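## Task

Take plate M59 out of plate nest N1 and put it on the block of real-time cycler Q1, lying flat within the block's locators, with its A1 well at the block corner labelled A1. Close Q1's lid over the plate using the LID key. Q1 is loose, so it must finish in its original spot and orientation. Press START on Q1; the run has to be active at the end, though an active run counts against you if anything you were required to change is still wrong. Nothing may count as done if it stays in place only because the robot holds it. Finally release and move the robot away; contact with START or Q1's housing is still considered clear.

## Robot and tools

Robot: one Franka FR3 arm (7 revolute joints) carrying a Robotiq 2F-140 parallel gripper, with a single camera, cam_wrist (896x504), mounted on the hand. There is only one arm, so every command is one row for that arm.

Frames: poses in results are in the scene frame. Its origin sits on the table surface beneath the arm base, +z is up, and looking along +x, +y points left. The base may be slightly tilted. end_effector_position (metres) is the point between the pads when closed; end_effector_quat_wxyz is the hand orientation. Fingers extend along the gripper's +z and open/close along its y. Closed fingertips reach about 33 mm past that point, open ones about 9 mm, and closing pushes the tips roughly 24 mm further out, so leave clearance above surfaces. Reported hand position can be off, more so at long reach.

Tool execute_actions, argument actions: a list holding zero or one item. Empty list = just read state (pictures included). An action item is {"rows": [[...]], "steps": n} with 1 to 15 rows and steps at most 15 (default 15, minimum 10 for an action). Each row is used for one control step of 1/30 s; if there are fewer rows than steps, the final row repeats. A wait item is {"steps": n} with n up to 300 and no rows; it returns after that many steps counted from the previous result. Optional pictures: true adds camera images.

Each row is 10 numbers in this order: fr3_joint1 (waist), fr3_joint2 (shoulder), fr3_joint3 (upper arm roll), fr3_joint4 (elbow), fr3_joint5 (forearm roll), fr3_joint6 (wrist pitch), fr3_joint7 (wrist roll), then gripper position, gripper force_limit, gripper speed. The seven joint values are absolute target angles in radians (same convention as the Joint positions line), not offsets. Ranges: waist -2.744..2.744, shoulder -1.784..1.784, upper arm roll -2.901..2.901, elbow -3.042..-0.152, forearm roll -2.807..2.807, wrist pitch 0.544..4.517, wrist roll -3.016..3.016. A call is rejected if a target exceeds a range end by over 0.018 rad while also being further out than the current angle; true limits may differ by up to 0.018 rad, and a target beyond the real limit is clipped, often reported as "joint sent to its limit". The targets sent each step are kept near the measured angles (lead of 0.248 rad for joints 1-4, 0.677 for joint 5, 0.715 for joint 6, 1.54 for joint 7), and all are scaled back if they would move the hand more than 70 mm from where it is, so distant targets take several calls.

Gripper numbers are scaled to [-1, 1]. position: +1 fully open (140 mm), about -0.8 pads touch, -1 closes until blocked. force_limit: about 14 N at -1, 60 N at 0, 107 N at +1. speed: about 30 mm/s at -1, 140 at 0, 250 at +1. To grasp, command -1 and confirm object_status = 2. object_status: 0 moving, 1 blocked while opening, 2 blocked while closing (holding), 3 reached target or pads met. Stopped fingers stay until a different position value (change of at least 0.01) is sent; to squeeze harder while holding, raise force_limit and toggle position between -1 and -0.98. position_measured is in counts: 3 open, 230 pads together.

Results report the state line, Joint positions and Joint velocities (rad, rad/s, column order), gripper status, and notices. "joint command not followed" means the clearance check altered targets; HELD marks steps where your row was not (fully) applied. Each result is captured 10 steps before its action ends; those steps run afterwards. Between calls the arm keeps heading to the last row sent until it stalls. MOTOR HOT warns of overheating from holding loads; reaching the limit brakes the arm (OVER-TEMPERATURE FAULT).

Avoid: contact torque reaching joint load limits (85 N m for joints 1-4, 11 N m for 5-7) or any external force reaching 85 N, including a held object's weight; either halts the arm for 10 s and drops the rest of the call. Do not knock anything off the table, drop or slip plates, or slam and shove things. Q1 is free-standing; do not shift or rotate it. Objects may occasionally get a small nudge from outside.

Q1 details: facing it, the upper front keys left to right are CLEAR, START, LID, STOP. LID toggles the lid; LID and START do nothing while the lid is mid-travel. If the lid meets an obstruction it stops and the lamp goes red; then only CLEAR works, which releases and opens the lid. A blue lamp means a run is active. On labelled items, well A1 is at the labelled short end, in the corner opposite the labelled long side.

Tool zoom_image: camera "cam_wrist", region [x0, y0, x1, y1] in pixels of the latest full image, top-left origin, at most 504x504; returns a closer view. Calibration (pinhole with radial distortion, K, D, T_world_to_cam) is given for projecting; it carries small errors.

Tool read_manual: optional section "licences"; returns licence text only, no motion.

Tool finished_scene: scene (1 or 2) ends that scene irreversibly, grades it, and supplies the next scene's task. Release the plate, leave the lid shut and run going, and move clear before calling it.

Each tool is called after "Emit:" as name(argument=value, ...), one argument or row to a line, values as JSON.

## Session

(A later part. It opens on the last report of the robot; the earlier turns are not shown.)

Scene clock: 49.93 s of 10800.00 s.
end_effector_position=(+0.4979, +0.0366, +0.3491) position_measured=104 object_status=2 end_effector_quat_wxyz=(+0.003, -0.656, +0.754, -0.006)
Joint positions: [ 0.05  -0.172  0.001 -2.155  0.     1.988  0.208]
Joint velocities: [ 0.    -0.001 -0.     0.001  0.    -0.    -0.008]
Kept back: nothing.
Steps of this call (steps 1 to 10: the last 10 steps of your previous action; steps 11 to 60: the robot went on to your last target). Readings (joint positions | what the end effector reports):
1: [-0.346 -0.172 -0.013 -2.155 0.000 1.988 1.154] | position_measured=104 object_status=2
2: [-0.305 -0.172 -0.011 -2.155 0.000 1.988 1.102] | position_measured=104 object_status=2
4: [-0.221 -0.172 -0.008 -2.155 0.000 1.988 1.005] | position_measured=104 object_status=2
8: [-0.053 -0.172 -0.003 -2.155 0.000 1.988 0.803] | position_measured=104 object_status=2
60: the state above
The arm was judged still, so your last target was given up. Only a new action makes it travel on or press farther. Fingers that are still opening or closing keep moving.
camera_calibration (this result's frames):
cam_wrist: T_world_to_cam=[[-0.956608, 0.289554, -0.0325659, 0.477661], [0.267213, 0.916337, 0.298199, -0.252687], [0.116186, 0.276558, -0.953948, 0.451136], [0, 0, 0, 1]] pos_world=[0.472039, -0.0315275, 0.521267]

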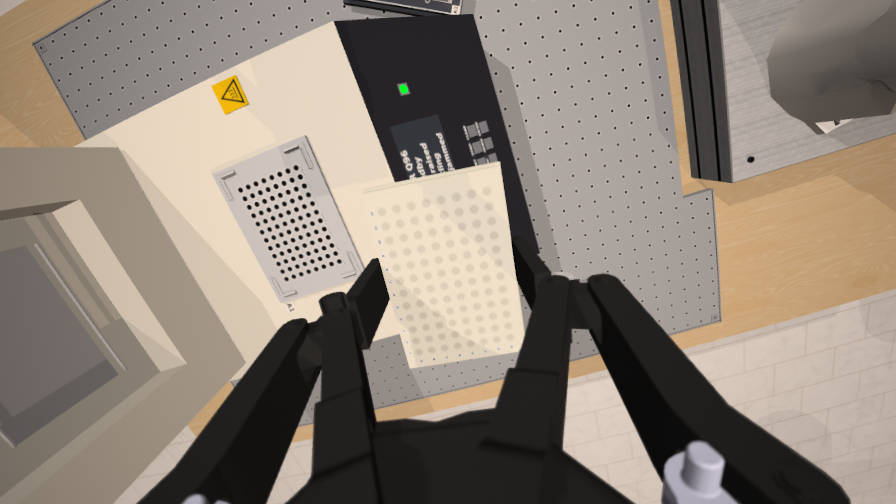

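Emit:
execute_actions(
  actions=[
    {"rows":[[-0.07,0.3,0,-1.63,0,1.93,-0.03,-1,-0.5,-1]]},
  ],
)

Emit:
execute_actions(
  actions=[
    {"steps":50},
  ],
)

Emit:
execute_actions(
  actions=[
    {"rows":[[-0.07,0.344,0,-1.717,0,2.061,-0.03,-1,-0.5,-1]]},
  ],
)

Emit:
execute_actions(
  actions=[
    {"steps":50},
  ],
  pictures=true,
)

Emit:
zoom_image(
  camera="cam_wrist",
  region=[320,120,560,400],
)

Scene clock: 50.63 s of 10800.00 s.
end_effector_position=(+0.5871, -0.0058, +0.3448) position_measured=104 object_status=2 end_effector_quat_wxyz=(+0.004, -0.655, +0.755, -0.007)
Joint positions: [-0.036  0.095  0.005 -1.854  0.     1.956  0.129]
Joint velocities: [-0.391  1.901 -0.102  1.999 -0.001 -0.003 -0.43 ]
Steps of this call (steps 1 to 16: nothing new was sent; steps 17 to 21: the first 5 steps of this action). Readings (joint positions | what the end effector reports):
17: [0.035 -0.141 0.010 -2.113 0.000 1.970 0.192] | position_measured=104 object_status=2
18: [0.015 -0.085 0.013 -2.049 0.000 1.967 0.175] | position_measured=104 object_status=2
20: [-0.022 0.031 0.009 -1.922 0.000 1.959 0.144] | position_measured=104 object_status=2
21: the state above

Scene clock: 52.30 s of 10800.00 s.
end_effector_position=(+0.6460, -0.0336, +0.3222) position_measured=104 object_status=2 end_effector_quat_wxyz=(-0.002, +0.696, -0.718, +0.006)
Joint positions: [-0.071  0.301 -0.001 -1.632  0.     1.934 -0.023]
Joint velocities: [-0.     0.001 -0.001  0.002 -0.001 -0.001 -0.001]
Kept back: nothing.
Steps of this call (steps 1 to 10: the last 10 steps of your previous action; steps 11 to 45: the robot went on to your last target; steps 46 to 50: nothing new was sent). Readings (joint positions | what the end effector reports):
1: [-0.048 0.159 0.003 -1.785 0.000 1.952 0.114] | position_measured=104 object_status=2
2: [-0.057 0.212 -0.000 -1.731 0.000 1.952 0.099] | position_measured=104 object_status=2
4: [-0.069 0.272 -0.004 -1.678 0.000 1.947 0.075] | position_measured=104 object_status=2
8: [-0.072 0.302 -0.003 -1.645 0.000 1.939 0.040] | position_measured=104 object_status=2
50: the state above
The arm was judged still, so your last target was given up. Only a new action makes it travel on or press farther. Fingers that are still opening or closing keep moving.

Scene clock: 52.47 s of 10800.00 s.
end_effector_position=(+0.6380, -0.0335, +0.2717) position_measured=104 object_status=2 end_effector_quat_wxyz=(+0.009, +0.696, -0.718, -0.006)
Joint positions: [-0.071  0.337 -0.001 -1.703  0.     2.011 -0.023]
Joint velocities: [-0.001  0.27   0.001 -0.283 -0.001  0.244 -0.   ]
Steps of this call (steps 1 to 5: the first 5 steps of this action). Readings (joint positions | what the end effector reports):
1: [-0.071 0.300 -0.001 -1.644 0.000 1.954 -0.023] | position_measured=104 object_status=2
2: [-0.071 0.305 -0.001 -1.662 0.000 1.975 -0.023] | position_measured=104 object_status=2
4: [-0.071 0.327 -0.001 -1.693 0.000 2.002 -0.023] | position_measured=104 object_status=2
5: the state above

Scene clock: 54.13 s of 10800.00 s.
end_effector_position=(+0.6452, -0.0339, +0.2631) position_measured=104 object_status=2 end_effector_quat_wxyz=(+0.001, +0.696, -0.718, +0.003)
Joint positions: [-0.071  0.345 -0.001 -1.718  0.     2.057 -0.024]
Joint velocities: [ 0.001 -0.     0.001  0.     0.     0.    -0.   ]
Kept back: nothing.
Steps of this call (steps 1 to 10: the last 10 steps of your previous action; steps 11 to 30: the robot went on to your last target; steps 31 to 50: nothing new was sent). Readings (joint positions | what the end effector reports):
1: [-0.071 0.344 -0.001 -1.711 0.000 2.018 -0.024] | position_measured=104 object_status=2
2: [-0.071 0.349 -0.001 -1.716 0.000 2.024 -0.024] | position_measured=104 object_status=2
4: [-0.071 0.351 -0.001 -1.720 0.000 2.033 -0.024] | position_measured=104 object_status=2
8: [-0.071 0.347 -0.001 -1.719 0.000 2.046 -0.024] | position_measured=104 object_status=2
50: the state above
The arm was judged still, so your last target was given up. Only a new action makes it travel on or press farther. Fingers that are still opening or closing keep moving.
camera_calibration (this result's frames):
cam_wrist: T_world_to_cam=[[-0.982592, 0.184533, -0.0214434, 0.646509], [0.170162, 0.940314, 0.29471, -0.137539], [0.0745473, 0.285931, -0.955346, 0.399049], [0, 0, 0, 1]] pos_world=[0.62891, -0.104073, 0.435627]

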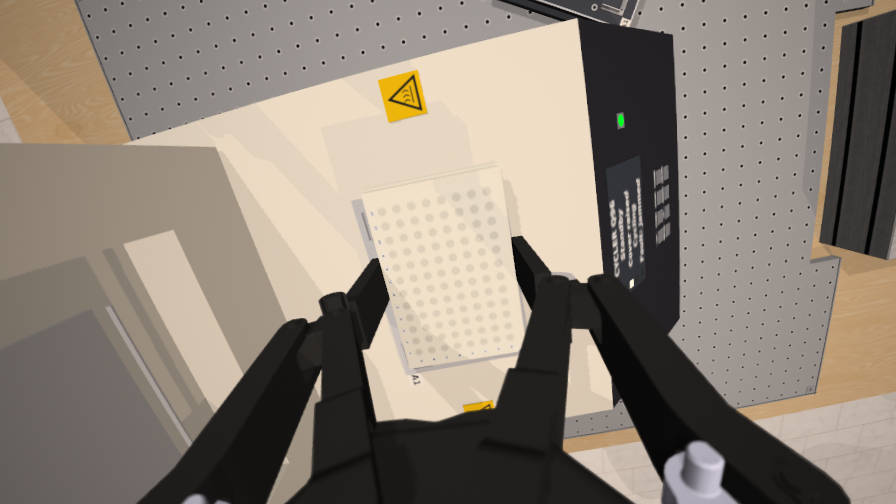

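Region (320, 120, 560, 400) of cam_wrist's 896x504 image, scaled by 1.800, with more detail than that image has; it fills the left 432 columns of this view, and the rest is white.

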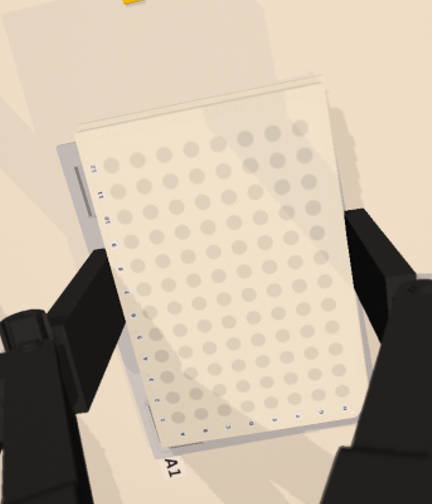

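Emit:
execute_actions(
  actions=[
    {"rows":[[-0.05,0.359,0,-1.707,0,2.068,-0.055,-1,-0.5,-1]]},
  ],
)

Emit:
execute_actions(
  actions=[
    {"steps":50},
  ],
  pictures=true,
)

Emit:
zoom_image(
  camera="cam_wrist",
  region=[320,120,560,400],
)

Scene clock: 54.67 s of 10800.00 s.
end_effector_position=(+0.6490, -0.0231, +0.2604) position_measured=104 object_status=2 end_effector_quat_wxyz=(+0.000, +0.706, -0.708, +0.004)
Joint positions: [-0.054  0.356 -0.001 -1.71   0.     2.061 -0.034]
Joint velocities: [ 0.076  0.036  0.027  0.008 -0.     0.014 -0.051]
Steps of this call (steps 1 to 11: nothing new was sent; steps 12 to 16: the first 5 steps of this action). Readings (joint positions | what the end effector reports):
12: [-0.069 0.347 -0.003 -1.716 0.000 2.058 -0.026] | position_measured=104 object_status=2
13: [-0.065 0.350 -0.003 -1.713 0.000 2.059 -0.028] | position_measured=104 object_status=2
15: [-0.057 0.354 -0.002 -1.711 0.000 2.061 -0.032] | position_measured=104 object_status=2
16: the state above

Scene clock: 56.33 s of 10800.00 s.
end_effector_position=(+0.6502, -0.0193, +0.2598) position_measured=104 object_status=2 end_effector_quat_wxyz=(-0.000, +0.713, -0.701, +0.004)
Joint positions: [-0.05   0.358  0.    -1.709  0.     2.064 -0.049]
Joint velocities: [ 0.001  0.001  0.001 -0.001  0.001  0.    -0.   ]
Kept back: nothing.
Steps of this call (steps 1 to 10: the last 10 steps of your previous action; steps 11 to 30: the robot went on to your last target; steps 31 to 50: nothing new was sent). Readings (joint positions | what the end effector reports):
1: [-0.052 0.357 -0.000 -1.710 0.000 2.062 -0.036] | position_measured=104 object_status=2
2: [-0.051 0.358 0.000 -1.710 0.000 2.062 -0.037] | position_measured=104 object_status=2
4: [-0.050 0.358 0.000 -1.710 0.000 2.063 -0.039] | position_measured=104 object_status=2
8: [-0.050 0.358 0.000 -1.709 0.000 2.063 -0.043] | position_measured=104 object_status=2
50: the state above
The arm was judged still, so your last target was given up. Only a new action makes it travel on or press farther. Fingers that are still opening or closing keep moving.
camera_calibration (this result's frames):
cam_wrist: T_world_to_cam=[[-0.990171, 0.137618, -0.0249612, 0.653548], [0.124216, 0.9473, 0.295286, -0.121238], [0.0642826, 0.289283, -0.955083, 0.398021], [0, 0, 0, 1]] pos_world=[0.636598, -0.0902329, 0.432257]

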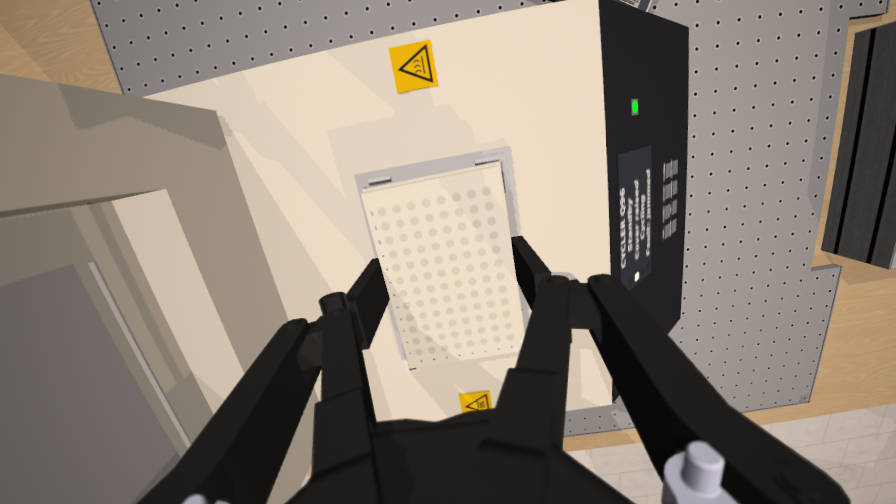

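Region (320, 120, 560, 400) of cam_wrist's 896x504 image, scaled by 1.800, with more detail than that image has; it fills the left 432 columns of this view, and the rest is white.

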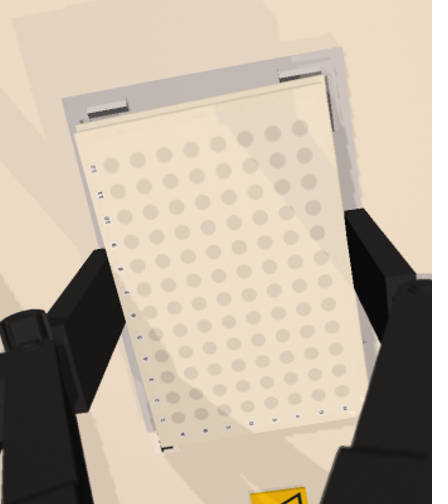

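Emit:
execute_actions(
  actions=[
    {"rows":[[-0.057,0.354,0,-1.717,0,2.073,-0.035,-1,-0.5,-1]]},
  ],
)

Emit:
execute_actions(
  actions=[
    {"steps":30},
  ],
)

Emit:
execute_actions(
  actions=[
    {"rows":[[-0.057,0.364,0,-1.733,0,2.1,-0.035,-1,-0.5,-1]]},
  ],
)

Emit:
execute_actions(
  actions=[
    {"steps":40},
  ],
  pictures=true,
)

Emit:
zoom_image(
  camera="cam_wrist",
  region=[320,120,560,400],
)

Scene clock: 56.93 s of 10800.00 s.
end_effector_position=(+0.6489, -0.0225, +0.2586) position_measured=104 object_status=2 end_effector_quat_wxyz=(-0.000, +0.710, -0.704, +0.004)
Joint positions: [-0.055  0.356  0.001 -1.715  0.     2.067 -0.046]
Joint velocities: [-0.021 -0.002 -0.001 -0.015  0.     0.009  0.015]
Steps of this call (steps 1 to 13: nothing new was sent; steps 14 to 18: the first 5 steps of this action). Readings (joint positions | what the end effector reports):
14: [-0.050 0.357 0.001 -1.710 0.000 2.065 -0.048] | position_measured=104 object_status=2
15: [-0.052 0.357 0.001 -1.712 0.000 2.066 -0.047] | position_measured=104 object_status=2
17: [-0.054 0.356 0.001 -1.714 0.000 2.067 -0.046] | position_measured=104 object_status=2
18: the state above

Scene clock: 57.93 s of 10800.00 s.
end_effector_position=(+0.6491, -0.0232, +0.2586) position_measured=104 object_status=2 end_effector_quat_wxyz=(-0.001, +0.708, -0.706, +0.004)
Joint positions: [-0.056  0.356  0.001 -1.716  0.     2.069 -0.041]
Joint velocities: [ 0.    -0.001  0.001 -0.    -0.    -0.     0.001]
Kept back: nothing.
Steps of this call (steps 1 to 10: the last 10 steps of your previous action; steps 11 to 15: the robot went on to your last target; steps 16 to 30: nothing new was sent). Readings (joint positions | what the end effector reports):
1: [-0.056 0.356 0.001 -1.715 0.000 2.067 -0.045] | position_measured=104 object_status=2
2: [-0.056 0.356 0.001 -1.715 0.000 2.068 -0.045] | position_measured=104 object_status=2
4: [-0.056 0.356 0.001 -1.715 0.000 2.068 -0.044] | position_measured=104 object_status=2
8: [-0.056 0.356 0.001 -1.715 0.000 2.069 -0.043] | position_measured=104 object_status=2
30: the state above
The arm was judged still, so your last target was given up. Only a new action makes it travel on or press farther. Fingers that are still opening or closing keep moving.

Scene clock: 58.10 s of 10800.00 s.
end_effector_position=(+0.6477, -0.0232, +0.2500) position_measured=104 object_status=2 end_effector_quat_wxyz=(+0.000, +0.708, -0.706, +0.003)
Joint positions: [-0.056  0.362  0.001 -1.729  0.     2.086 -0.041]
Joint velocities: [ 0.     0.026 -0.    -0.02   0.001  0.061  0.   ]
Steps of this call (steps 1 to 5: the first 5 steps of this action). Readings (joint positions | what the end effector reports):
1: [-0.056 0.356 0.001 -1.718 0.000 2.073 -0.041] | position_measured=104 object_status=2
2: [-0.056 0.357 0.001 -1.722 0.000 2.078 -0.041] | position_measured=104 object_status=2
4: [-0.056 0.360 0.001 -1.727 0.000 2.084 -0.041] | position_measured=104 object_status=2
5: the state above

Scene clock: 59.43 s of 10800.00 s.
end_effector_position=(+0.6483, -0.0232, +0.2504) position_measured=104 object_status=2 end_effector_quat_wxyz=(-0.001, +0.708, -0.706, +0.004)
Joint positions: [-0.056  0.361  0.001 -1.73   0.     2.088 -0.041]
Joint velocities: [ 0.     0.001  0.001  0.001  0.002 -0.001  0.001]
Kept back: nothing.
Steps of this call (steps 1 to 10: the last 10 steps of your previous action; steps 11 to 15: the robot went on to your last target; steps 16 to 40: nothing new was sent). Readings (joint positions | what the end effector reports):
1: [-0.056 0.361 0.001 -1.729 0.000 2.087 -0.041] | position_measured=104 object_status=2
2: [-0.056 0.361 0.001 -1.729 0.000 2.087 -0.041] | position_measured=104 object_status=2
4: [-0.056 0.361 0.001 -1.730 0.000 2.088 -0.041] | position_measured=104 object_status=2
8: [-0.056 0.361 0.001 -1.730 0.000 2.088 -0.041] | position_measured=104 object_status=2
40: the state above
The arm was judged still, so your last target was given up. Only a new action makes it travel on or press farther. Fingers that are still opening or closing keep moving.
camera_calibration (this result's frames):
cam_wrist: T_world_to_cam=[[-0.988208, 0.150981, -0.0254727, 0.651125], [0.136838, 0.945494, 0.295493, -0.122822], [0.0686982, 0.288523, -0.955005, 0.387396], [0, 0, 0, 1]] pos_world=[0.633641, -0.0939524, 0.422844]

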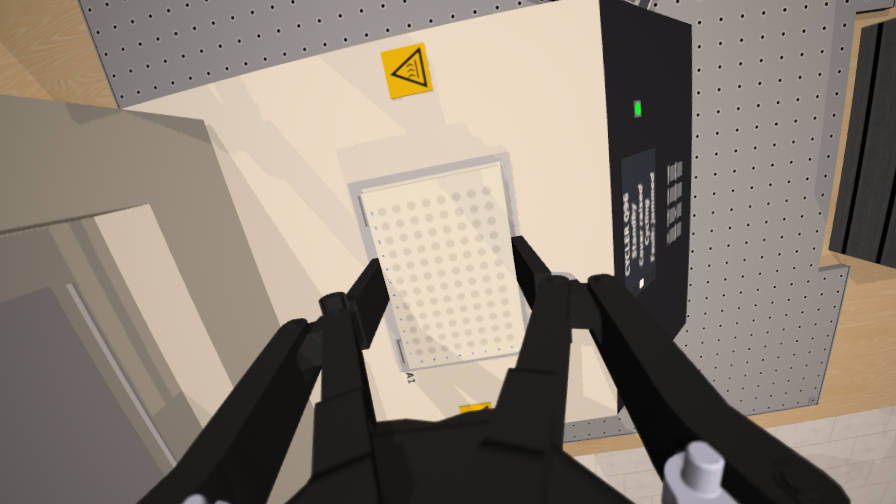

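Region (320, 120, 560, 400) of cam_wrist's 896x504 image, scaled by 1.800, with more detail than that image has; it fills the left 432 columns of this view, and the rest is white.

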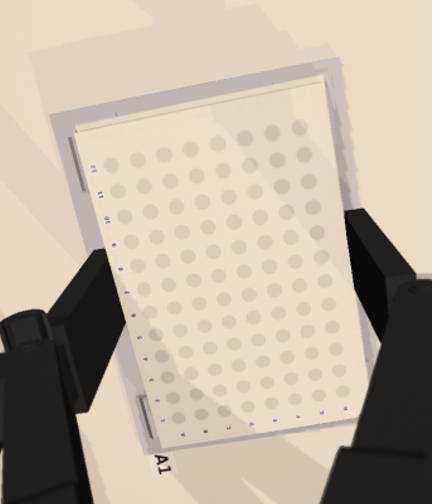

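Overshot; on locators. Lift, shift +x 2mm, +y 3mm.

Emit:
execute_actions(
  actions=[
    {"rows":[[-0.057,0.357,0,-1.715,0,2.07,-0.04,-1,-0.5,-1],[-0.057,0.357,0,-1.715,0,2.07,-0.04,-1,-0.5,-1],[-0.057,0.357,0,-1.715,0,2.07,-0.04,-1,-0.5,-1],[-0.057,0.357,0,-1.715,0,2.07,-0.04,-1,-0.5,-1],[-0.051,0.361,0,-1.708,0,2.066,-0.04,-1,-0.5,-1]]},
  ],
)

Emit:
execute_actions(
  actions=[
    {"steps":30},
  ],
)

Emit:
execute_actions(
  actions=[
    {"rows":[[-0.051,0.37,0,-1.725,0,2.097,-0.04,-1,-0.5,-1]]},
  ],
)

Emit:
execute_actions(
  actions=[
    {"steps":40},
  ],
  pictures=true,
)

Emit:
zoom_image(
  camera="cam_wrist",
  region=[320,120,560,400],
)

Scene clock: 60.13 s of 10800.00 s.
end_effector_position=(+0.6509, -0.0231, +0.2565) position_measured=104 object_status=2 end_effector_quat_wxyz=(-0.002, +0.708, -0.706, +0.006)
Joint positions: [-0.056  0.359  0.    -1.717  0.     2.078 -0.041]
Joint velocities: [ 0.02   0.005 -0.005  0.093  0.001 -0.05   0.   ]
Steps of this call (steps 1 to 16: nothing new was sent; steps 17 to 21: the first 5 steps of this action). Readings (joint positions | what the end effector reports):
17: [-0.056 0.361 0.001 -1.728 0.000 2.085 -0.041] | position_measured=104 object_status=2
18: [-0.056 0.361 0.001 -1.725 0.000 2.083 -0.041] | position_measured=104 object_status=2
20: [-0.056 0.359 0.001 -1.720 0.000 2.080 -0.041] | position_measured=104 object_status=2
21: the state above

Scene clock: 61.13 s of 10800.00 s.
end_effector_position=(+0.6513, -0.0209, +0.2588) position_measured=104 object_status=2 end_effector_quat_wxyz=(-0.001, +0.710, -0.704, +0.005)
Joint positions: [-0.052  0.36   0.    -1.71   0.     2.07  -0.041]
Joint velocities: [ 0.001  0.001  0.001 -0.    -0.     0.    -0.001]
Kept back: nothing.
Steps of this call (steps 1 to 10: the last 10 steps of your previous action; steps 11 to 15: the robot went on to your last target; steps 16 to 30: nothing new was sent). Readings (joint positions | what the end effector reports):
1: [-0.055 0.359 0.000 -1.714 0.000 2.077 -0.041] | position_measured=104 object_status=2
2: [-0.054 0.359 0.000 -1.713 0.000 2.076 -0.041] | position_measured=104 object_status=2
4: [-0.053 0.359 0.000 -1.711 0.000 2.074 -0.041] | position_measured=104 object_status=2
8: [-0.052 0.359 0.000 -1.710 0.000 2.072 -0.041] | position_measured=104 object_status=2
30: the state above
The arm was judged still, so your last target was given up. Only a new action makes it travel on or press farther. Fingers that are still opening or closing keep moving.

Scene clock: 61.30 s of 10800.00 s.
end_effector_position=(+0.6499, -0.0208, +0.2498) position_measured=104 object_status=2 end_effector_quat_wxyz=(-0.000, +0.710, -0.704, +0.004)
Joint positions: [-0.052  0.367  0.    -1.721  0.     2.085 -0.041]
Joint velocities: [ 0.     0.044  0.001 -0.018  0.001  0.086  0.002]
Steps of this call (steps 1 to 5: the first 5 steps of this action). Readings (joint positions | what the end effector reports):
1: [-0.052 0.360 0.000 -1.712 0.000 2.074 -0.041] | position_measured=104 object_status=2
2: [-0.052 0.361 0.000 -1.715 0.000 2.077 -0.041] | position_measured=104 object_status=2
4: [-0.052 0.365 0.000 -1.720 0.000 2.082 -0.041] | position_measured=104 object_status=2
5: the state above

Scene clock: 62.63 s of 10800.00 s.
end_effector_position=(+0.6512, -0.0203, +0.2495) position_measured=104 object_status=2 end_effector_quat_wxyz=(-0.002, +0.710, -0.704, +0.005)
Joint positions: [-0.051  0.368  0.    -1.723  0.     2.091 -0.041]
Joint velocities: [ 0.001 -0.    -0.001  0.001  0.     0.001  0.001]
Kept back: nothing.
Steps of this call (steps 1 to 10: the last 10 steps of your previous action; steps 11 to 15: the robot went on to your last target; steps 16 to 40: nothing new was sent). Readings (joint positions | what the end effector reports):
1: [-0.052 0.367 0.000 -1.721 0.000 2.086 -0.041] | position_measured=104 object_status=2
2: [-0.051 0.367 0.000 -1.721 0.000 2.088 -0.041] | position_measured=104 object_status=2
4: [-0.051 0.367 0.000 -1.722 0.000 2.089 -0.041] | position_measured=104 object_status=2
8: [-0.051 0.368 0.000 -1.723 0.000 2.091 -0.041] | position_measured=104 object_status=2
40: the state above
The arm was judged still, so your last target was given up. Only a new action makes it travel on or press farther. Fingers that are still opening or closing keep moving.
camera_calibration (this result's frames):
cam_wrist: T_world_to_cam=[[-0.988796, 0.146516, -0.0285524, 0.654649], [0.131661, 0.946168, 0.29569, -0.122348], [0.0703386, 0.288617, -0.954857, 0.38442], [0, 0, 0, 1]] pos_world=[0.636384, -0.0911049, 0.421935]

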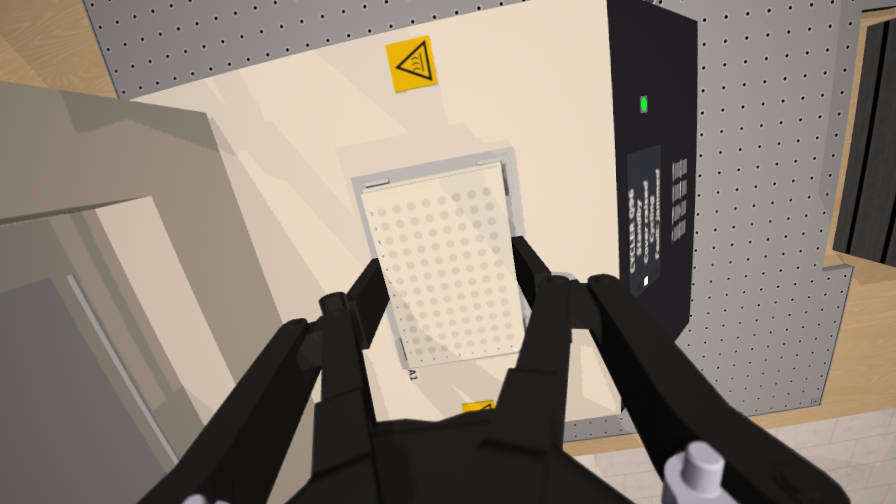

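Region (320, 120, 560, 400) of cam_wrist's 896x504 image, scaled by 1.800, with more detail than that image has; it fills the left 432 columns of this view, and the rest is white.

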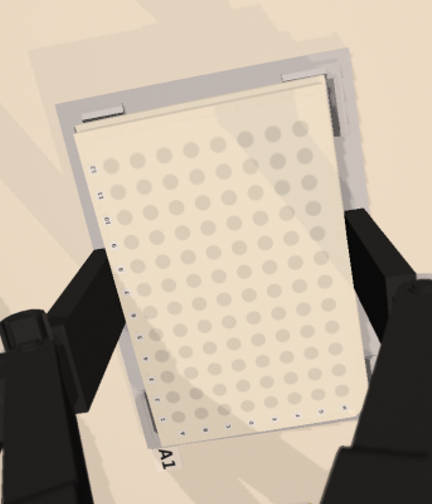

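Looks inside. Release, inspect.

Emit:
execute_actions(
  actions=[
    {"rows":[[-0.051,0.367,0,-1.72,0,2.088,-0.04,0.6,-0.5,-1]]},
  ],
)

Emit:
execute_actions(
  actions=[
    {"steps":45},
  ],
)

Emit:
execute_actions(
  actions=[
    {"rows":[[-0.051,0.34,0,-1.68,0,2.02,-0.04,0.6,-0.5,-1],[-0.051,0.34,0,-1.68,0,2.02,-0.04,0.6,-0.5,-1],[-0.051,0.34,0,-1.68,0,2.02,-0.04,0.6,-0.5,-1],[0.07,0.3,0,-1.63,0,1.93,0.08,0.6,-0.5,-1]]},
  ],
)

Emit:
execute_actions(
  actions=[
    {"steps":50},
  ],
  pictures=true,
)

Emit:
zoom_image(
  camera="cam_wrist",
  region=[320,30,560,290],
)

Scene clock: 63.33 s of 10800.00 s.
end_effector_position=(+0.6515, -0.0203, +0.2499) position_measured=97 object_status=0 end_effector_quat_wxyz=(-0.002, +0.710, -0.704, +0.006)
Joint positions: [-0.051  0.368  0.    -1.722  0.     2.091 -0.041]
Joint velocities: [0.001 0.    0.001 0.001 0.001 0.001 0.001]
Steps of this call (steps 1 to 16: nothing new was sent; steps 17 to 21: the first 5 steps of this action). Readings (joint positions | what the end effector reports):
17: [-0.051 0.368 0.000 -1.723 0.000 2.091 -0.041] | position_measured=104 object_status=0
18: [-0.051 0.368 0.000 -1.722 0.000 2.091 -0.041] | position_measured=104 object_status=0
20: [-0.051 0.368 0.000 -1.722 0.000 2.091 -0.041] | position_measured=99 object_status=0
21: the state above

Scene clock: 64.83 s of 10800.00 s.
end_effector_position=(+0.6517, -0.0203, +0.2501) position_measured=53 object_status=3 end_effector_quat_wxyz=(-0.002, +0.710, -0.704, +0.006)
Joint positions: [-0.051  0.368  0.    -1.722  0.     2.091 -0.041]
Joint velocities: [ 0.001  0.001 -0.001  0.     0.001  0.    -0.   ]
Kept back: nothing.
Steps of this call (steps 1 to 10: the last 10 steps of your previous action; steps 11 to 15: the robot went on to your last target; steps 16 to 45: nothing new was sent). Readings (joint positions | what the end effector reports):
1: [-0.051 0.368 0.000 -1.722 0.000 2.091 -0.041] | position_measured=96 object_status=0
2: [-0.051 0.368 0.000 -1.722 0.000 2.091 -0.041] | position_measured=94 object_status=0
4: [-0.051 0.368 0.000 -1.722 0.000 2.091 -0.041] | position_measured=91 object_status=0
8: [-0.051 0.368 0.000 -1.722 0.000 2.091 -0.041] | position_measured=85 object_status=0
45: the state above
The arm was judged still, so your last target was given up. Only a new action makes it travel on or press farther. Fingers that are still opening or closing keep moving.

Scene clock: 65.00 s of 10800.00 s.
end_effector_position=(+0.6555, -0.0098, +0.2830) position_measured=53 object_status=3 end_effector_quat_wxyz=(-0.004, +0.711, -0.703, +0.011)
Joint positions: [-0.022  0.341 -0.013 -1.676  0.     2.03  -0.026]
Joint velocities: [ 0.549 -0.296 -0.044  0.363 -0.001 -0.415  0.242]
Steps of this call (steps 1 to 5: the first 5 steps of this action). Readings (joint positions | what the end effector reports):
1: [-0.051 0.367 0.000 -1.716 0.000 2.080 -0.041] | position_measured=53 object_status=3
2: [-0.051 0.363 0.000 -1.708 0.000 2.069 -0.041] | position_measured=53 object_status=3
4: [-0.039 0.350 -0.008 -1.689 0.000 2.045 -0.034] | position_measured=53 object_status=3
5: the state above

Scene clock: 66.67 s of 10800.00 s.
end_effector_position=(+0.6457, +0.0594, +0.3242) position_measured=53 object_status=3 end_effector_quat_wxyz=(-0.004, +0.713, -0.701, +0.007)
Joint positions: [ 0.07   0.299  0.001 -1.629  0.     1.934  0.073]
Joint velocities: [-0.001 -0.     0.     0.002  0.002  0.001  0.003]
Kept back: nothing.
Steps of this call (steps 1 to 10: the last 10 steps of your previous action; steps 11 to 45: the robot went on to your last target; steps 46 to 50: nothing new was sent). Readings (joint positions | what the end effector reports):
1: [-0.002 0.331 -0.013 -1.664 0.000 2.016 -0.017] | position_measured=53 object_status=3
2: [0.019 0.321 -0.011 -1.653 0.000 2.002 -0.008] | position_measured=53 object_status=3
4: [0.053 0.304 -0.000 -1.636 0.000 1.981 0.008] | position_measured=53 object_status=3
8: [0.076 0.295 0.008 -1.628 0.000 1.957 0.031] | position_measured=53 object_status=3
50: the state above
The arm was judged still, so your last target was given up. Only a new action makes it travel on or press farther. Fingers that are still opening or closing keep moving.
camera_calibration (this result's frames):
cam_wrist: T_world_to_cam=[[-0.989691, 0.139146, -0.0339036, 0.642433], [0.122969, 0.946967, 0.296871, -0.213961], [0.0734141, 0.289642, -0.954315, 0.430864], [0, 0, 0, 1]] pos_world=[0.63049, -0.0115741, 0.49648]

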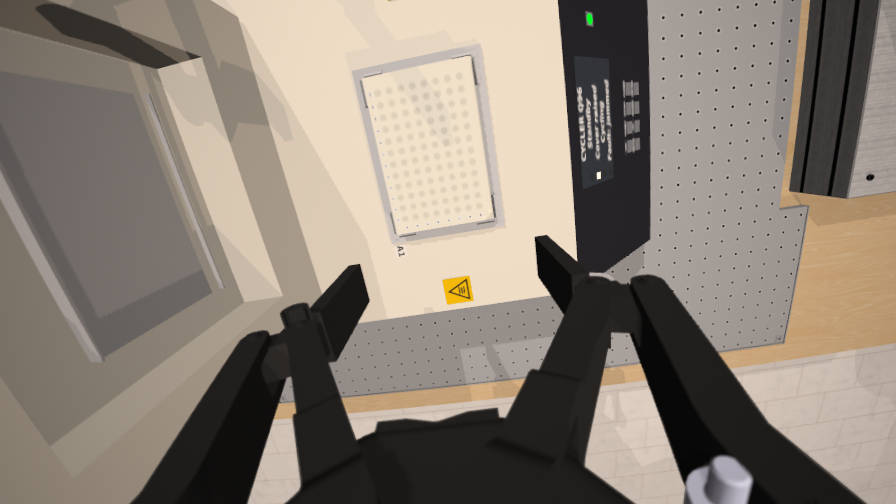

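Region (320, 30, 560, 290) of cam_wrist's 896x504 image, scaled by 1.938, with more detail than that image has; it fills the left 465 columns of this view, and the rest is white.

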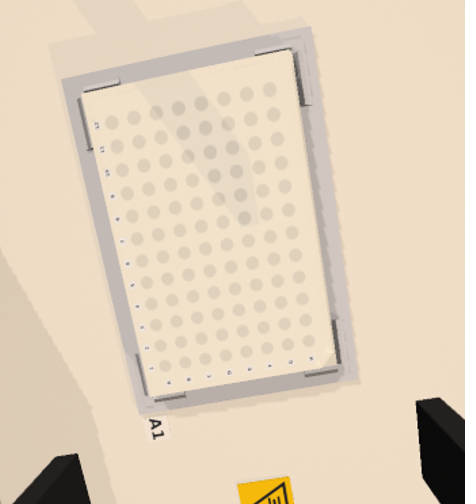

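Emit:
execute_actions(
  actions=[
    {"rows":[[0.022,-0.3,0,-2.3,0,2.0,2.37,-1,0,0]]},
  ],
)

Emit:
execute_actions(
  actions=[
    {"steps":60},
  ],
)

Emit:
execute_actions(
  actions=[
    {"rows":[[0.022,-0.155,0,-2.56,0,2.405,2.37,-1,0,0]]},
  ],
)

Emit:
execute_actions(
  actions=[
    {"steps":50},
  ],
)

Emit:
execute_actions(
  actions=[
    {"rows":[[0.022,-0.095,0,-2.58,0,2.485,2.37,-1,0,0]]},
  ],
)

Emit:
execute_actions(
  actions=[
    {"steps":20},
  ],
)

Emit:
execute_actions(
  actions=[
    {"rows":[[0.022,-0.155,0,-2.56,0,2.405,2.37,-1,0,0],[0.022,-0.155,0,-2.56,0,2.405,2.37,-1,0,0],[0.022,-0.155,0,-2.56,0,2.405,2.37,-1,0,0],[0.022,-0.155,0,-2.56,0,2.405,2.37,-1,0,0],[0.022,-0.155,0,-2.56,0,2.405,2.37,-1,0,0],[-0.022,-0.15,0,-2.553,0,2.4,2.33,-1,0,0]]},
  ],
)

Emit:
execute_actions(
  actions=[
    {"steps":300},
  ],
  pictures=true,
)

Emit:
execute_actions(
  actions=[
    {"rows":[[-0.022,-0.09,0,-2.573,0,2.483,2.33,-1,0,0]]},
  ],
)

Emit:
execute_actions(
  actions=[
    {"steps":20},
  ],
)

Emit:
execute_actions(
  actions=[
    {"rows":[[-0.022,-0.2,0,-2.5,0,2.3,2.33,-1,0,0],[-0.022,-0.2,0,-2.5,0,2.3,2.33,-1,0,0],[-0.022,-0.2,0,-2.5,0,2.3,2.33,-1,0,0],[-0.022,-0.2,0,-2.5,0,2.3,2.33,-1,0,0],[0.1,-0.2,0,-2.5,0,2.3,1.65,-1,0,0]]},
  ],
)

Emit:
execute_actions(
  actions=[
    {"steps":40},
  ],
  pictures=true,
)

Scene clock: 67.57 s of 10800.00 s.
end_effector_position=(+0.5464, +0.0277, +0.3419) position_measured=82 object_status=0 end_effector_quat_wxyz=(+0.000, -0.399, +0.917, -0.003)
Joint positions: [ 0.03  -0.014 -0.    -1.993  0.     1.973  0.797]
Joint velocities: [-0.177 -2.231 -0.074 -2.136  0.     0.058  4.443]
Steps of this call (steps 1 to 22: nothing new was sent; steps 23 to 27: the first 5 steps of this action). Readings (joint positions | what the end effector reports):
23: [0.064 0.264 0.005 -1.687 0.000 1.951 0.197] | position_measured=53 object_status=0
24: [0.055 0.201 0.006 -1.768 0.000 1.955 0.344] | position_measured=59 object_status=0
26: [0.037 0.061 0.002 -1.919 0.000 1.967 0.645] | position_measured=74 object_status=0
27: the state above

Scene clock: 69.57 s of 10800.00 s.
end_effector_position=(+0.4535, +0.0192, +0.3424) position_measured=233 object_status=3 end_effector_quat_wxyz=(+0.003, +0.367, +0.930, -0.001)
Joint positions: [ 0.022 -0.298 -0.001 -2.298  0.     1.996  2.362]
Joint velocities: [ 0.001  0.    -0.001  0.    -0.     0.001  0.006]
Kept back: nothing.
Steps of this call (steps 1 to 10: the last 10 steps of your previous action; steps 11 to 60: the robot went on to your last target). Readings (joint positions | what the end effector reports):
1: [0.025 -0.089 -0.002 -2.065 0.000 1.977 0.949] | position_measured=89 object_status=0
2: [0.022 -0.161 -0.003 -2.134 0.000 1.981 1.092] | position_measured=97 object_status=0
4: [0.022 -0.254 -0.003 -2.223 0.000 1.984 1.342] | position_measured=112 object_status=0
8: [0.022 -0.296 -0.001 -2.283 0.000 1.990 1.705] | position_measured=143 object_status=0
60: the state above
The arm was judged still, so your last target was given up. Only a new action makes it travel on or press farther. Fingers that are still opening or closing keep moving.

Scene clock: 69.73 s of 10800.00 s.
end_effector_position=(+0.4325, +0.0178, +0.2516) position_measured=233 object_status=3 end_effector_quat_wxyz=(-0.022, +0.367, +0.930, -0.013)
Joint positions: [ 0.022 -0.219 -0.001 -2.453  0.     2.175  2.362]
Joint velocities: [-0.001  0.717 -0.    -1.148  0.001  1.196  0.005]
Steps of this call (steps 1 to 5: the first 5 steps of this action). Readings (joint positions | what the end effector reports):
1: [0.022 -0.296 -0.001 -2.315 0.000 2.029 2.362] | position_measured=233 object_status=3
2: [0.022 -0.283 -0.001 -2.345 0.000 2.064 2.362] | position_measured=233 object_status=3
4: [0.022 -0.242 -0.001 -2.415 0.000 2.133 2.362] | position_measured=233 object_status=3
5: the state above

Scene clock: 71.40 s of 10800.00 s.
end_effector_position=(+0.4364, +0.0176, +0.1957) position_measured=233 object_status=3 end_effector_quat_wxyz=(+0.002, +0.368, +0.930, -0.002)
Joint positions: [ 0.022 -0.154 -0.001 -2.561  0.     2.401  2.364]
Joint velocities: [ 0.     0.001  0.     0.    -0.002  0.     0.001]
Kept back: nothing.
Steps of this call (steps 1 to 10: the last 10 steps of your previous action; steps 11 to 45: the robot went on to your last target; steps 46 to 50: nothing new was sent). Readings (joint positions | what the end effector reports):
1: [0.022 -0.196 -0.001 -2.489 0.000 2.214 2.362] | position_measured=233 object_status=3
2: [0.022 -0.176 -0.001 -2.519 0.000 2.245 2.362] | position_measured=233 object_status=3
4: [0.022 -0.154 -0.001 -2.552 0.000 2.292 2.362] | position_measured=233 object_status=3
8: [0.022 -0.151 -0.001 -2.561 0.000 2.350 2.363] | position_measured=233 object_status=3
50: the state above
The arm was judged still, so your last target was given up. Only a new action makes it travel on or press farther. Fingers that are still opening or closing keep moving.

Scene clock: 71.57 s of 10800.00 s.
end_effector_position=(+0.4312, +0.0172, +0.1711) position_measured=233 object_status=3 end_effector_quat_wxyz=(-0.006, +0.368, +0.930, -0.006)
Joint positions: [ 0.022 -0.102 -0.001 -2.577  0.     2.45   2.364]
Joint velocities: [ 0.001  0.161  0.    -0.089  0.     0.159  0.   ]
Steps of this call (steps 1 to 5: the first 5 steps of this action). Readings (joint positions | what the end effector reports):
1: [0.022 -0.147 -0.001 -2.561 0.000 2.414 2.364] | position_measured=233 object_status=3
2: [0.022 -0.132 -0.001 -2.564 0.000 2.427 2.364] | position_measured=233 object_status=3
4: [0.022 -0.109 -0.001 -2.573 0.000 2.445 2.364] | position_measured=233 object_status=3
5: the state above

Scene clock: 72.23 s of 10800.00 s.
end_effector_position=(+0.4312, +0.0173, +0.1693) position_measured=233 object_status=3 end_effector_quat_wxyz=(-0.005, +0.369, +0.929, -0.005)
Joint positions: [ 0.022 -0.1   -0.001 -2.58   0.     2.458  2.365]
Joint velocities: [-0.001  0.     0.    -0.001  0.001  0.     0.   ]
Kept back: nothing.
Steps of this call (steps 1 to 10: the last 10 steps of your previous action; steps 11 to 15: the robot went on to your last target; steps 16 to 20: nothing new was sent). Readings (joint positions | what the end effector reports):
1: [0.022 -0.099 -0.001 -2.579 0.000 2.455 2.364] | position_measured=233 object_status=3
2: [0.022 -0.099 -0.001 -2.579 0.000 2.456 2.364] | position_measured=233 object_status=3
4: [0.022 -0.099 -0.001 -2.580 0.000 2.457 2.364] | position_measured=233 object_status=3
8: [0.022 -0.100 -0.001 -2.580 0.000 2.458 2.364] | position_measured=233 object_status=3
20: the state above
The arm was judged still, so your last target was given up. Only a new action makes it travel on or press farther. Fingers that are still opening or closing keep moving.

Scene clock: 72.40 s of 10800.00 s.
end_effector_position=(+0.4427, +0.0179, +0.1950) position_measured=233 object_status=3 end_effector_quat_wxyz=(+0.011, +0.369, +0.929, +0.002)
Joint positions: [ 0.022 -0.148 -0.001 -2.563  0.     2.428  2.365]
Joint velocities: [-0.    -0.154 -0.     0.09  -0.001 -0.087 -0.001]
Steps of this call (steps 1 to 5: the first 5 steps of this action). Readings (joint positions | what the end effector reports):
1: [0.022 -0.107 -0.001 -2.580 0.000 2.449 2.365] | position_measured=233 object_status=3
2: [0.022 -0.120 -0.001 -2.577 0.000 2.441 2.365] | position_measured=233 object_status=3
4: [0.022 -0.142 -0.001 -2.566 0.000 2.431 2.365] | position_measured=233 object_status=3
5: the state above

Scene clock: 82.40 s of 10800.00 s.
end_effector_position=(+0.4407, -0.0008, +0.1977) position_measured=233 object_status=3 end_effector_quat_wxyz=(+0.006, +0.375, +0.927, -0.001)
Joint positions: [-0.021 -0.151 -0.001 -2.554  0.     2.404  2.336]
Joint velocities: [ 0.001 -0.001 -0.001 -0.    -0.001 -0.001  0.   ]
Kept back: nothing.
Steps of this call (steps 1 to 10: the last 10 steps of your previous action; steps 11 to 30: the robot went on to your last target; steps 31 to 300: nothing new was sent). Readings (joint positions | what the end effector reports):
1: [0.014 -0.151 0.003 -2.559 0.000 2.424 2.362] | position_measured=233 object_status=3
2: [0.004 -0.151 0.003 -2.556 0.000 2.421 2.360] | position_measured=233 object_status=3
4: [-0.012 -0.151 0.000 -2.555 0.000 2.416 2.355] | position_measured=233 object_status=3
8: [-0.020 -0.151 -0.001 -2.555 0.000 2.409 2.348] | position_measured=233 object_status=3
300: the state above
The arm was judged still, so your last target was given up. Only a new action makes it travel on or press farther. Fingers that are still opening or closing keep moving.
camera_calibration (this result's frames):
cam_wrist: T_world_to_cam=[[0.798331, 0.602073, -0.0132522, -0.348057], [0.575898, -0.75682, 0.309137, -0.297551], [0.176093, -0.254425, -0.950925, 0.296329], [0, 0, 0, 1]] pos_world=[0.397042, 0.0597568, 0.369158]

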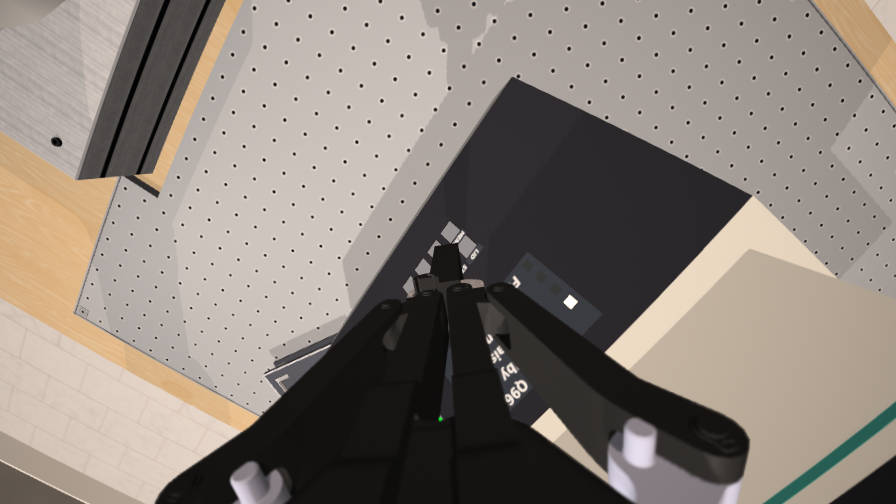

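Scene clock: 82.57 s of 10800.00 s.
end_effector_position=(+0.4343, -0.0009, +0.1719) position_measured=233 object_status=3 end_effector_quat_wxyz=(-0.005, +0.375, +0.927, -0.005)
Joint positions: [-0.021 -0.098 -0.001 -2.57   0.     2.45   2.336]
Joint velocities: [-0.001  0.147 -0.    -0.075  0.     0.129  0.   ]
Steps of this call (steps 1 to 5: the first 5 steps of this action). Readings (joint positions | what the end effector reports):
1: [-0.021 -0.144 -0.001 -2.555 0.000 2.416 2.336] | position_measured=233 object_status=3
2: [-0.021 -0.129 -0.001 -2.557 0.000 2.429 2.336] | position_measured=233 object_status=3
4: [-0.021 -0.105 -0.001 -2.567 0.000 2.445 2.336] | position_measured=233 object_status=3
5: the state above

Scene clock: 83.23 s of 10800.00 s.
end_effector_position=(+0.4343, -0.0010, +0.1712) position_measured=233 object_status=3 end_effector_quat_wxyz=(-0.004, +0.375, +0.927, -0.005)
Joint positions: [-0.021 -0.098 -0.001 -2.572  0.     2.454  2.336]
Joint velocities: [ 0.    -0.    -0.001 -0.001  0.     0.     0.   ]
Kept back: nothing.
Steps of this call (steps 1 to 10: the last 10 steps of your previous action; steps 11 to 15: the robot went on to your last target; steps 16 to 20: nothing new was sent). Readings (joint positions | what the end effector reports):
1: [-0.021 -0.096 -0.001 -2.571 0.000 2.453 2.336] | position_measured=233 object_status=3
2: [-0.021 -0.097 -0.001 -2.571 0.000 2.453 2.336] | position_measured=233 object_status=3
4: [-0.021 -0.097 -0.001 -2.572 0.000 2.453 2.336] | position_measured=233 object_status=3
8: [-0.021 -0.097 -0.001 -2.572 0.000 2.454 2.336] | position_measured=233 object_status=3
20: the state above
The arm was judged still, so your last target was given up. Only a new action makes it travel on or press farther. Fingers that are still opening or closing keep moving.

Scene clock: 83.40 s of 10800.00 s.
end_effector_position=(+0.4599, +0.0048, +0.2307) position_measured=233 object_status=3 end_effector_quat_wxyz=(+0.025, +0.343, +0.939, +0.008)
Joint positions: [ 0.    -0.189 -0.011 -2.507  0.     2.362  2.278]
Joint velocities: [ 0.849 -0.32  -0.202  0.267 -0.    -0.284 -2.062]
Steps of this call (steps 1 to 5: the first 5 steps of this action). Readings (joint positions | what the end effector reports):
1: [-0.021 -0.108 -0.001 -2.566 0.000 2.428 2.336] | position_measured=233 object_status=3
2: [-0.021 -0.133 -0.001 -2.550 0.000 2.403 2.336] | position_measured=233 object_status=3
4: [-0.021 -0.175 -0.001 -2.518 0.000 2.372 2.336] | position_measured=233 object_status=3
5: the state above

Scene clock: 84.73 s of 10800.00 s.
end_effector_position=(+0.4451, +0.0539, +0.2343) position_measured=233 object_status=3 end_effector_quat_wxyz=(+0.008, -0.012, +1.000, -0.003)
Joint positions: [ 0.099 -0.201  0.001 -2.499  0.     2.304  1.664]
Joint velocities: [ 0.001  0.001 -0.001  0.001 -0.001 -0.001 -0.026]
Kept back: nothing.
Steps of this call (steps 1 to 10: the last 10 steps of your previous action; steps 11 to 40: the robot went on to your last target). Readings (joint positions | what the end effector reports):
1: [0.029 -0.196 -0.012 -2.501 0.000 2.353 2.214] | position_measured=233 object_status=3
2: [0.054 -0.200 -0.007 -2.498 0.000 2.346 2.156] | position_measured=233 object_status=3
4: [0.085 -0.202 0.003 -2.497 0.000 2.333 2.057] | position_measured=233 object_status=3
8: [0.099 -0.201 0.004 -2.498 0.000 2.317 1.915] | position_measured=233 object_status=3
40: the state above
camera_calibration (this result's frames):
cam_wrist: T_world_to_cam=[[0.130402, 0.991243, -0.0207778, -0.106028], [0.941832, -0.1173, 0.314951, -0.468752], [0.309755, -0.0606394, -0.948881, 0.273821], [0, 0, 0, 1]] pos_world=[0.370494, 0.0667189, 0.405254]

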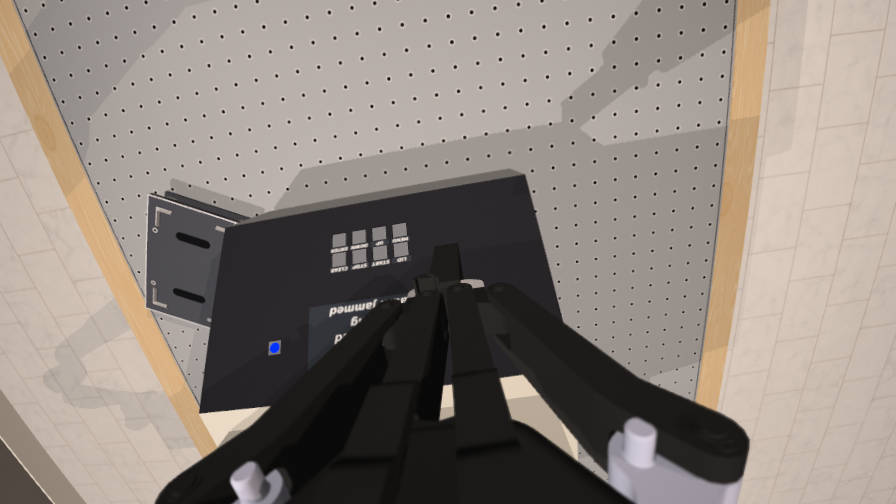

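Emit:
finished_scene(
  scene=2,
)

The scene is finished: the task was done.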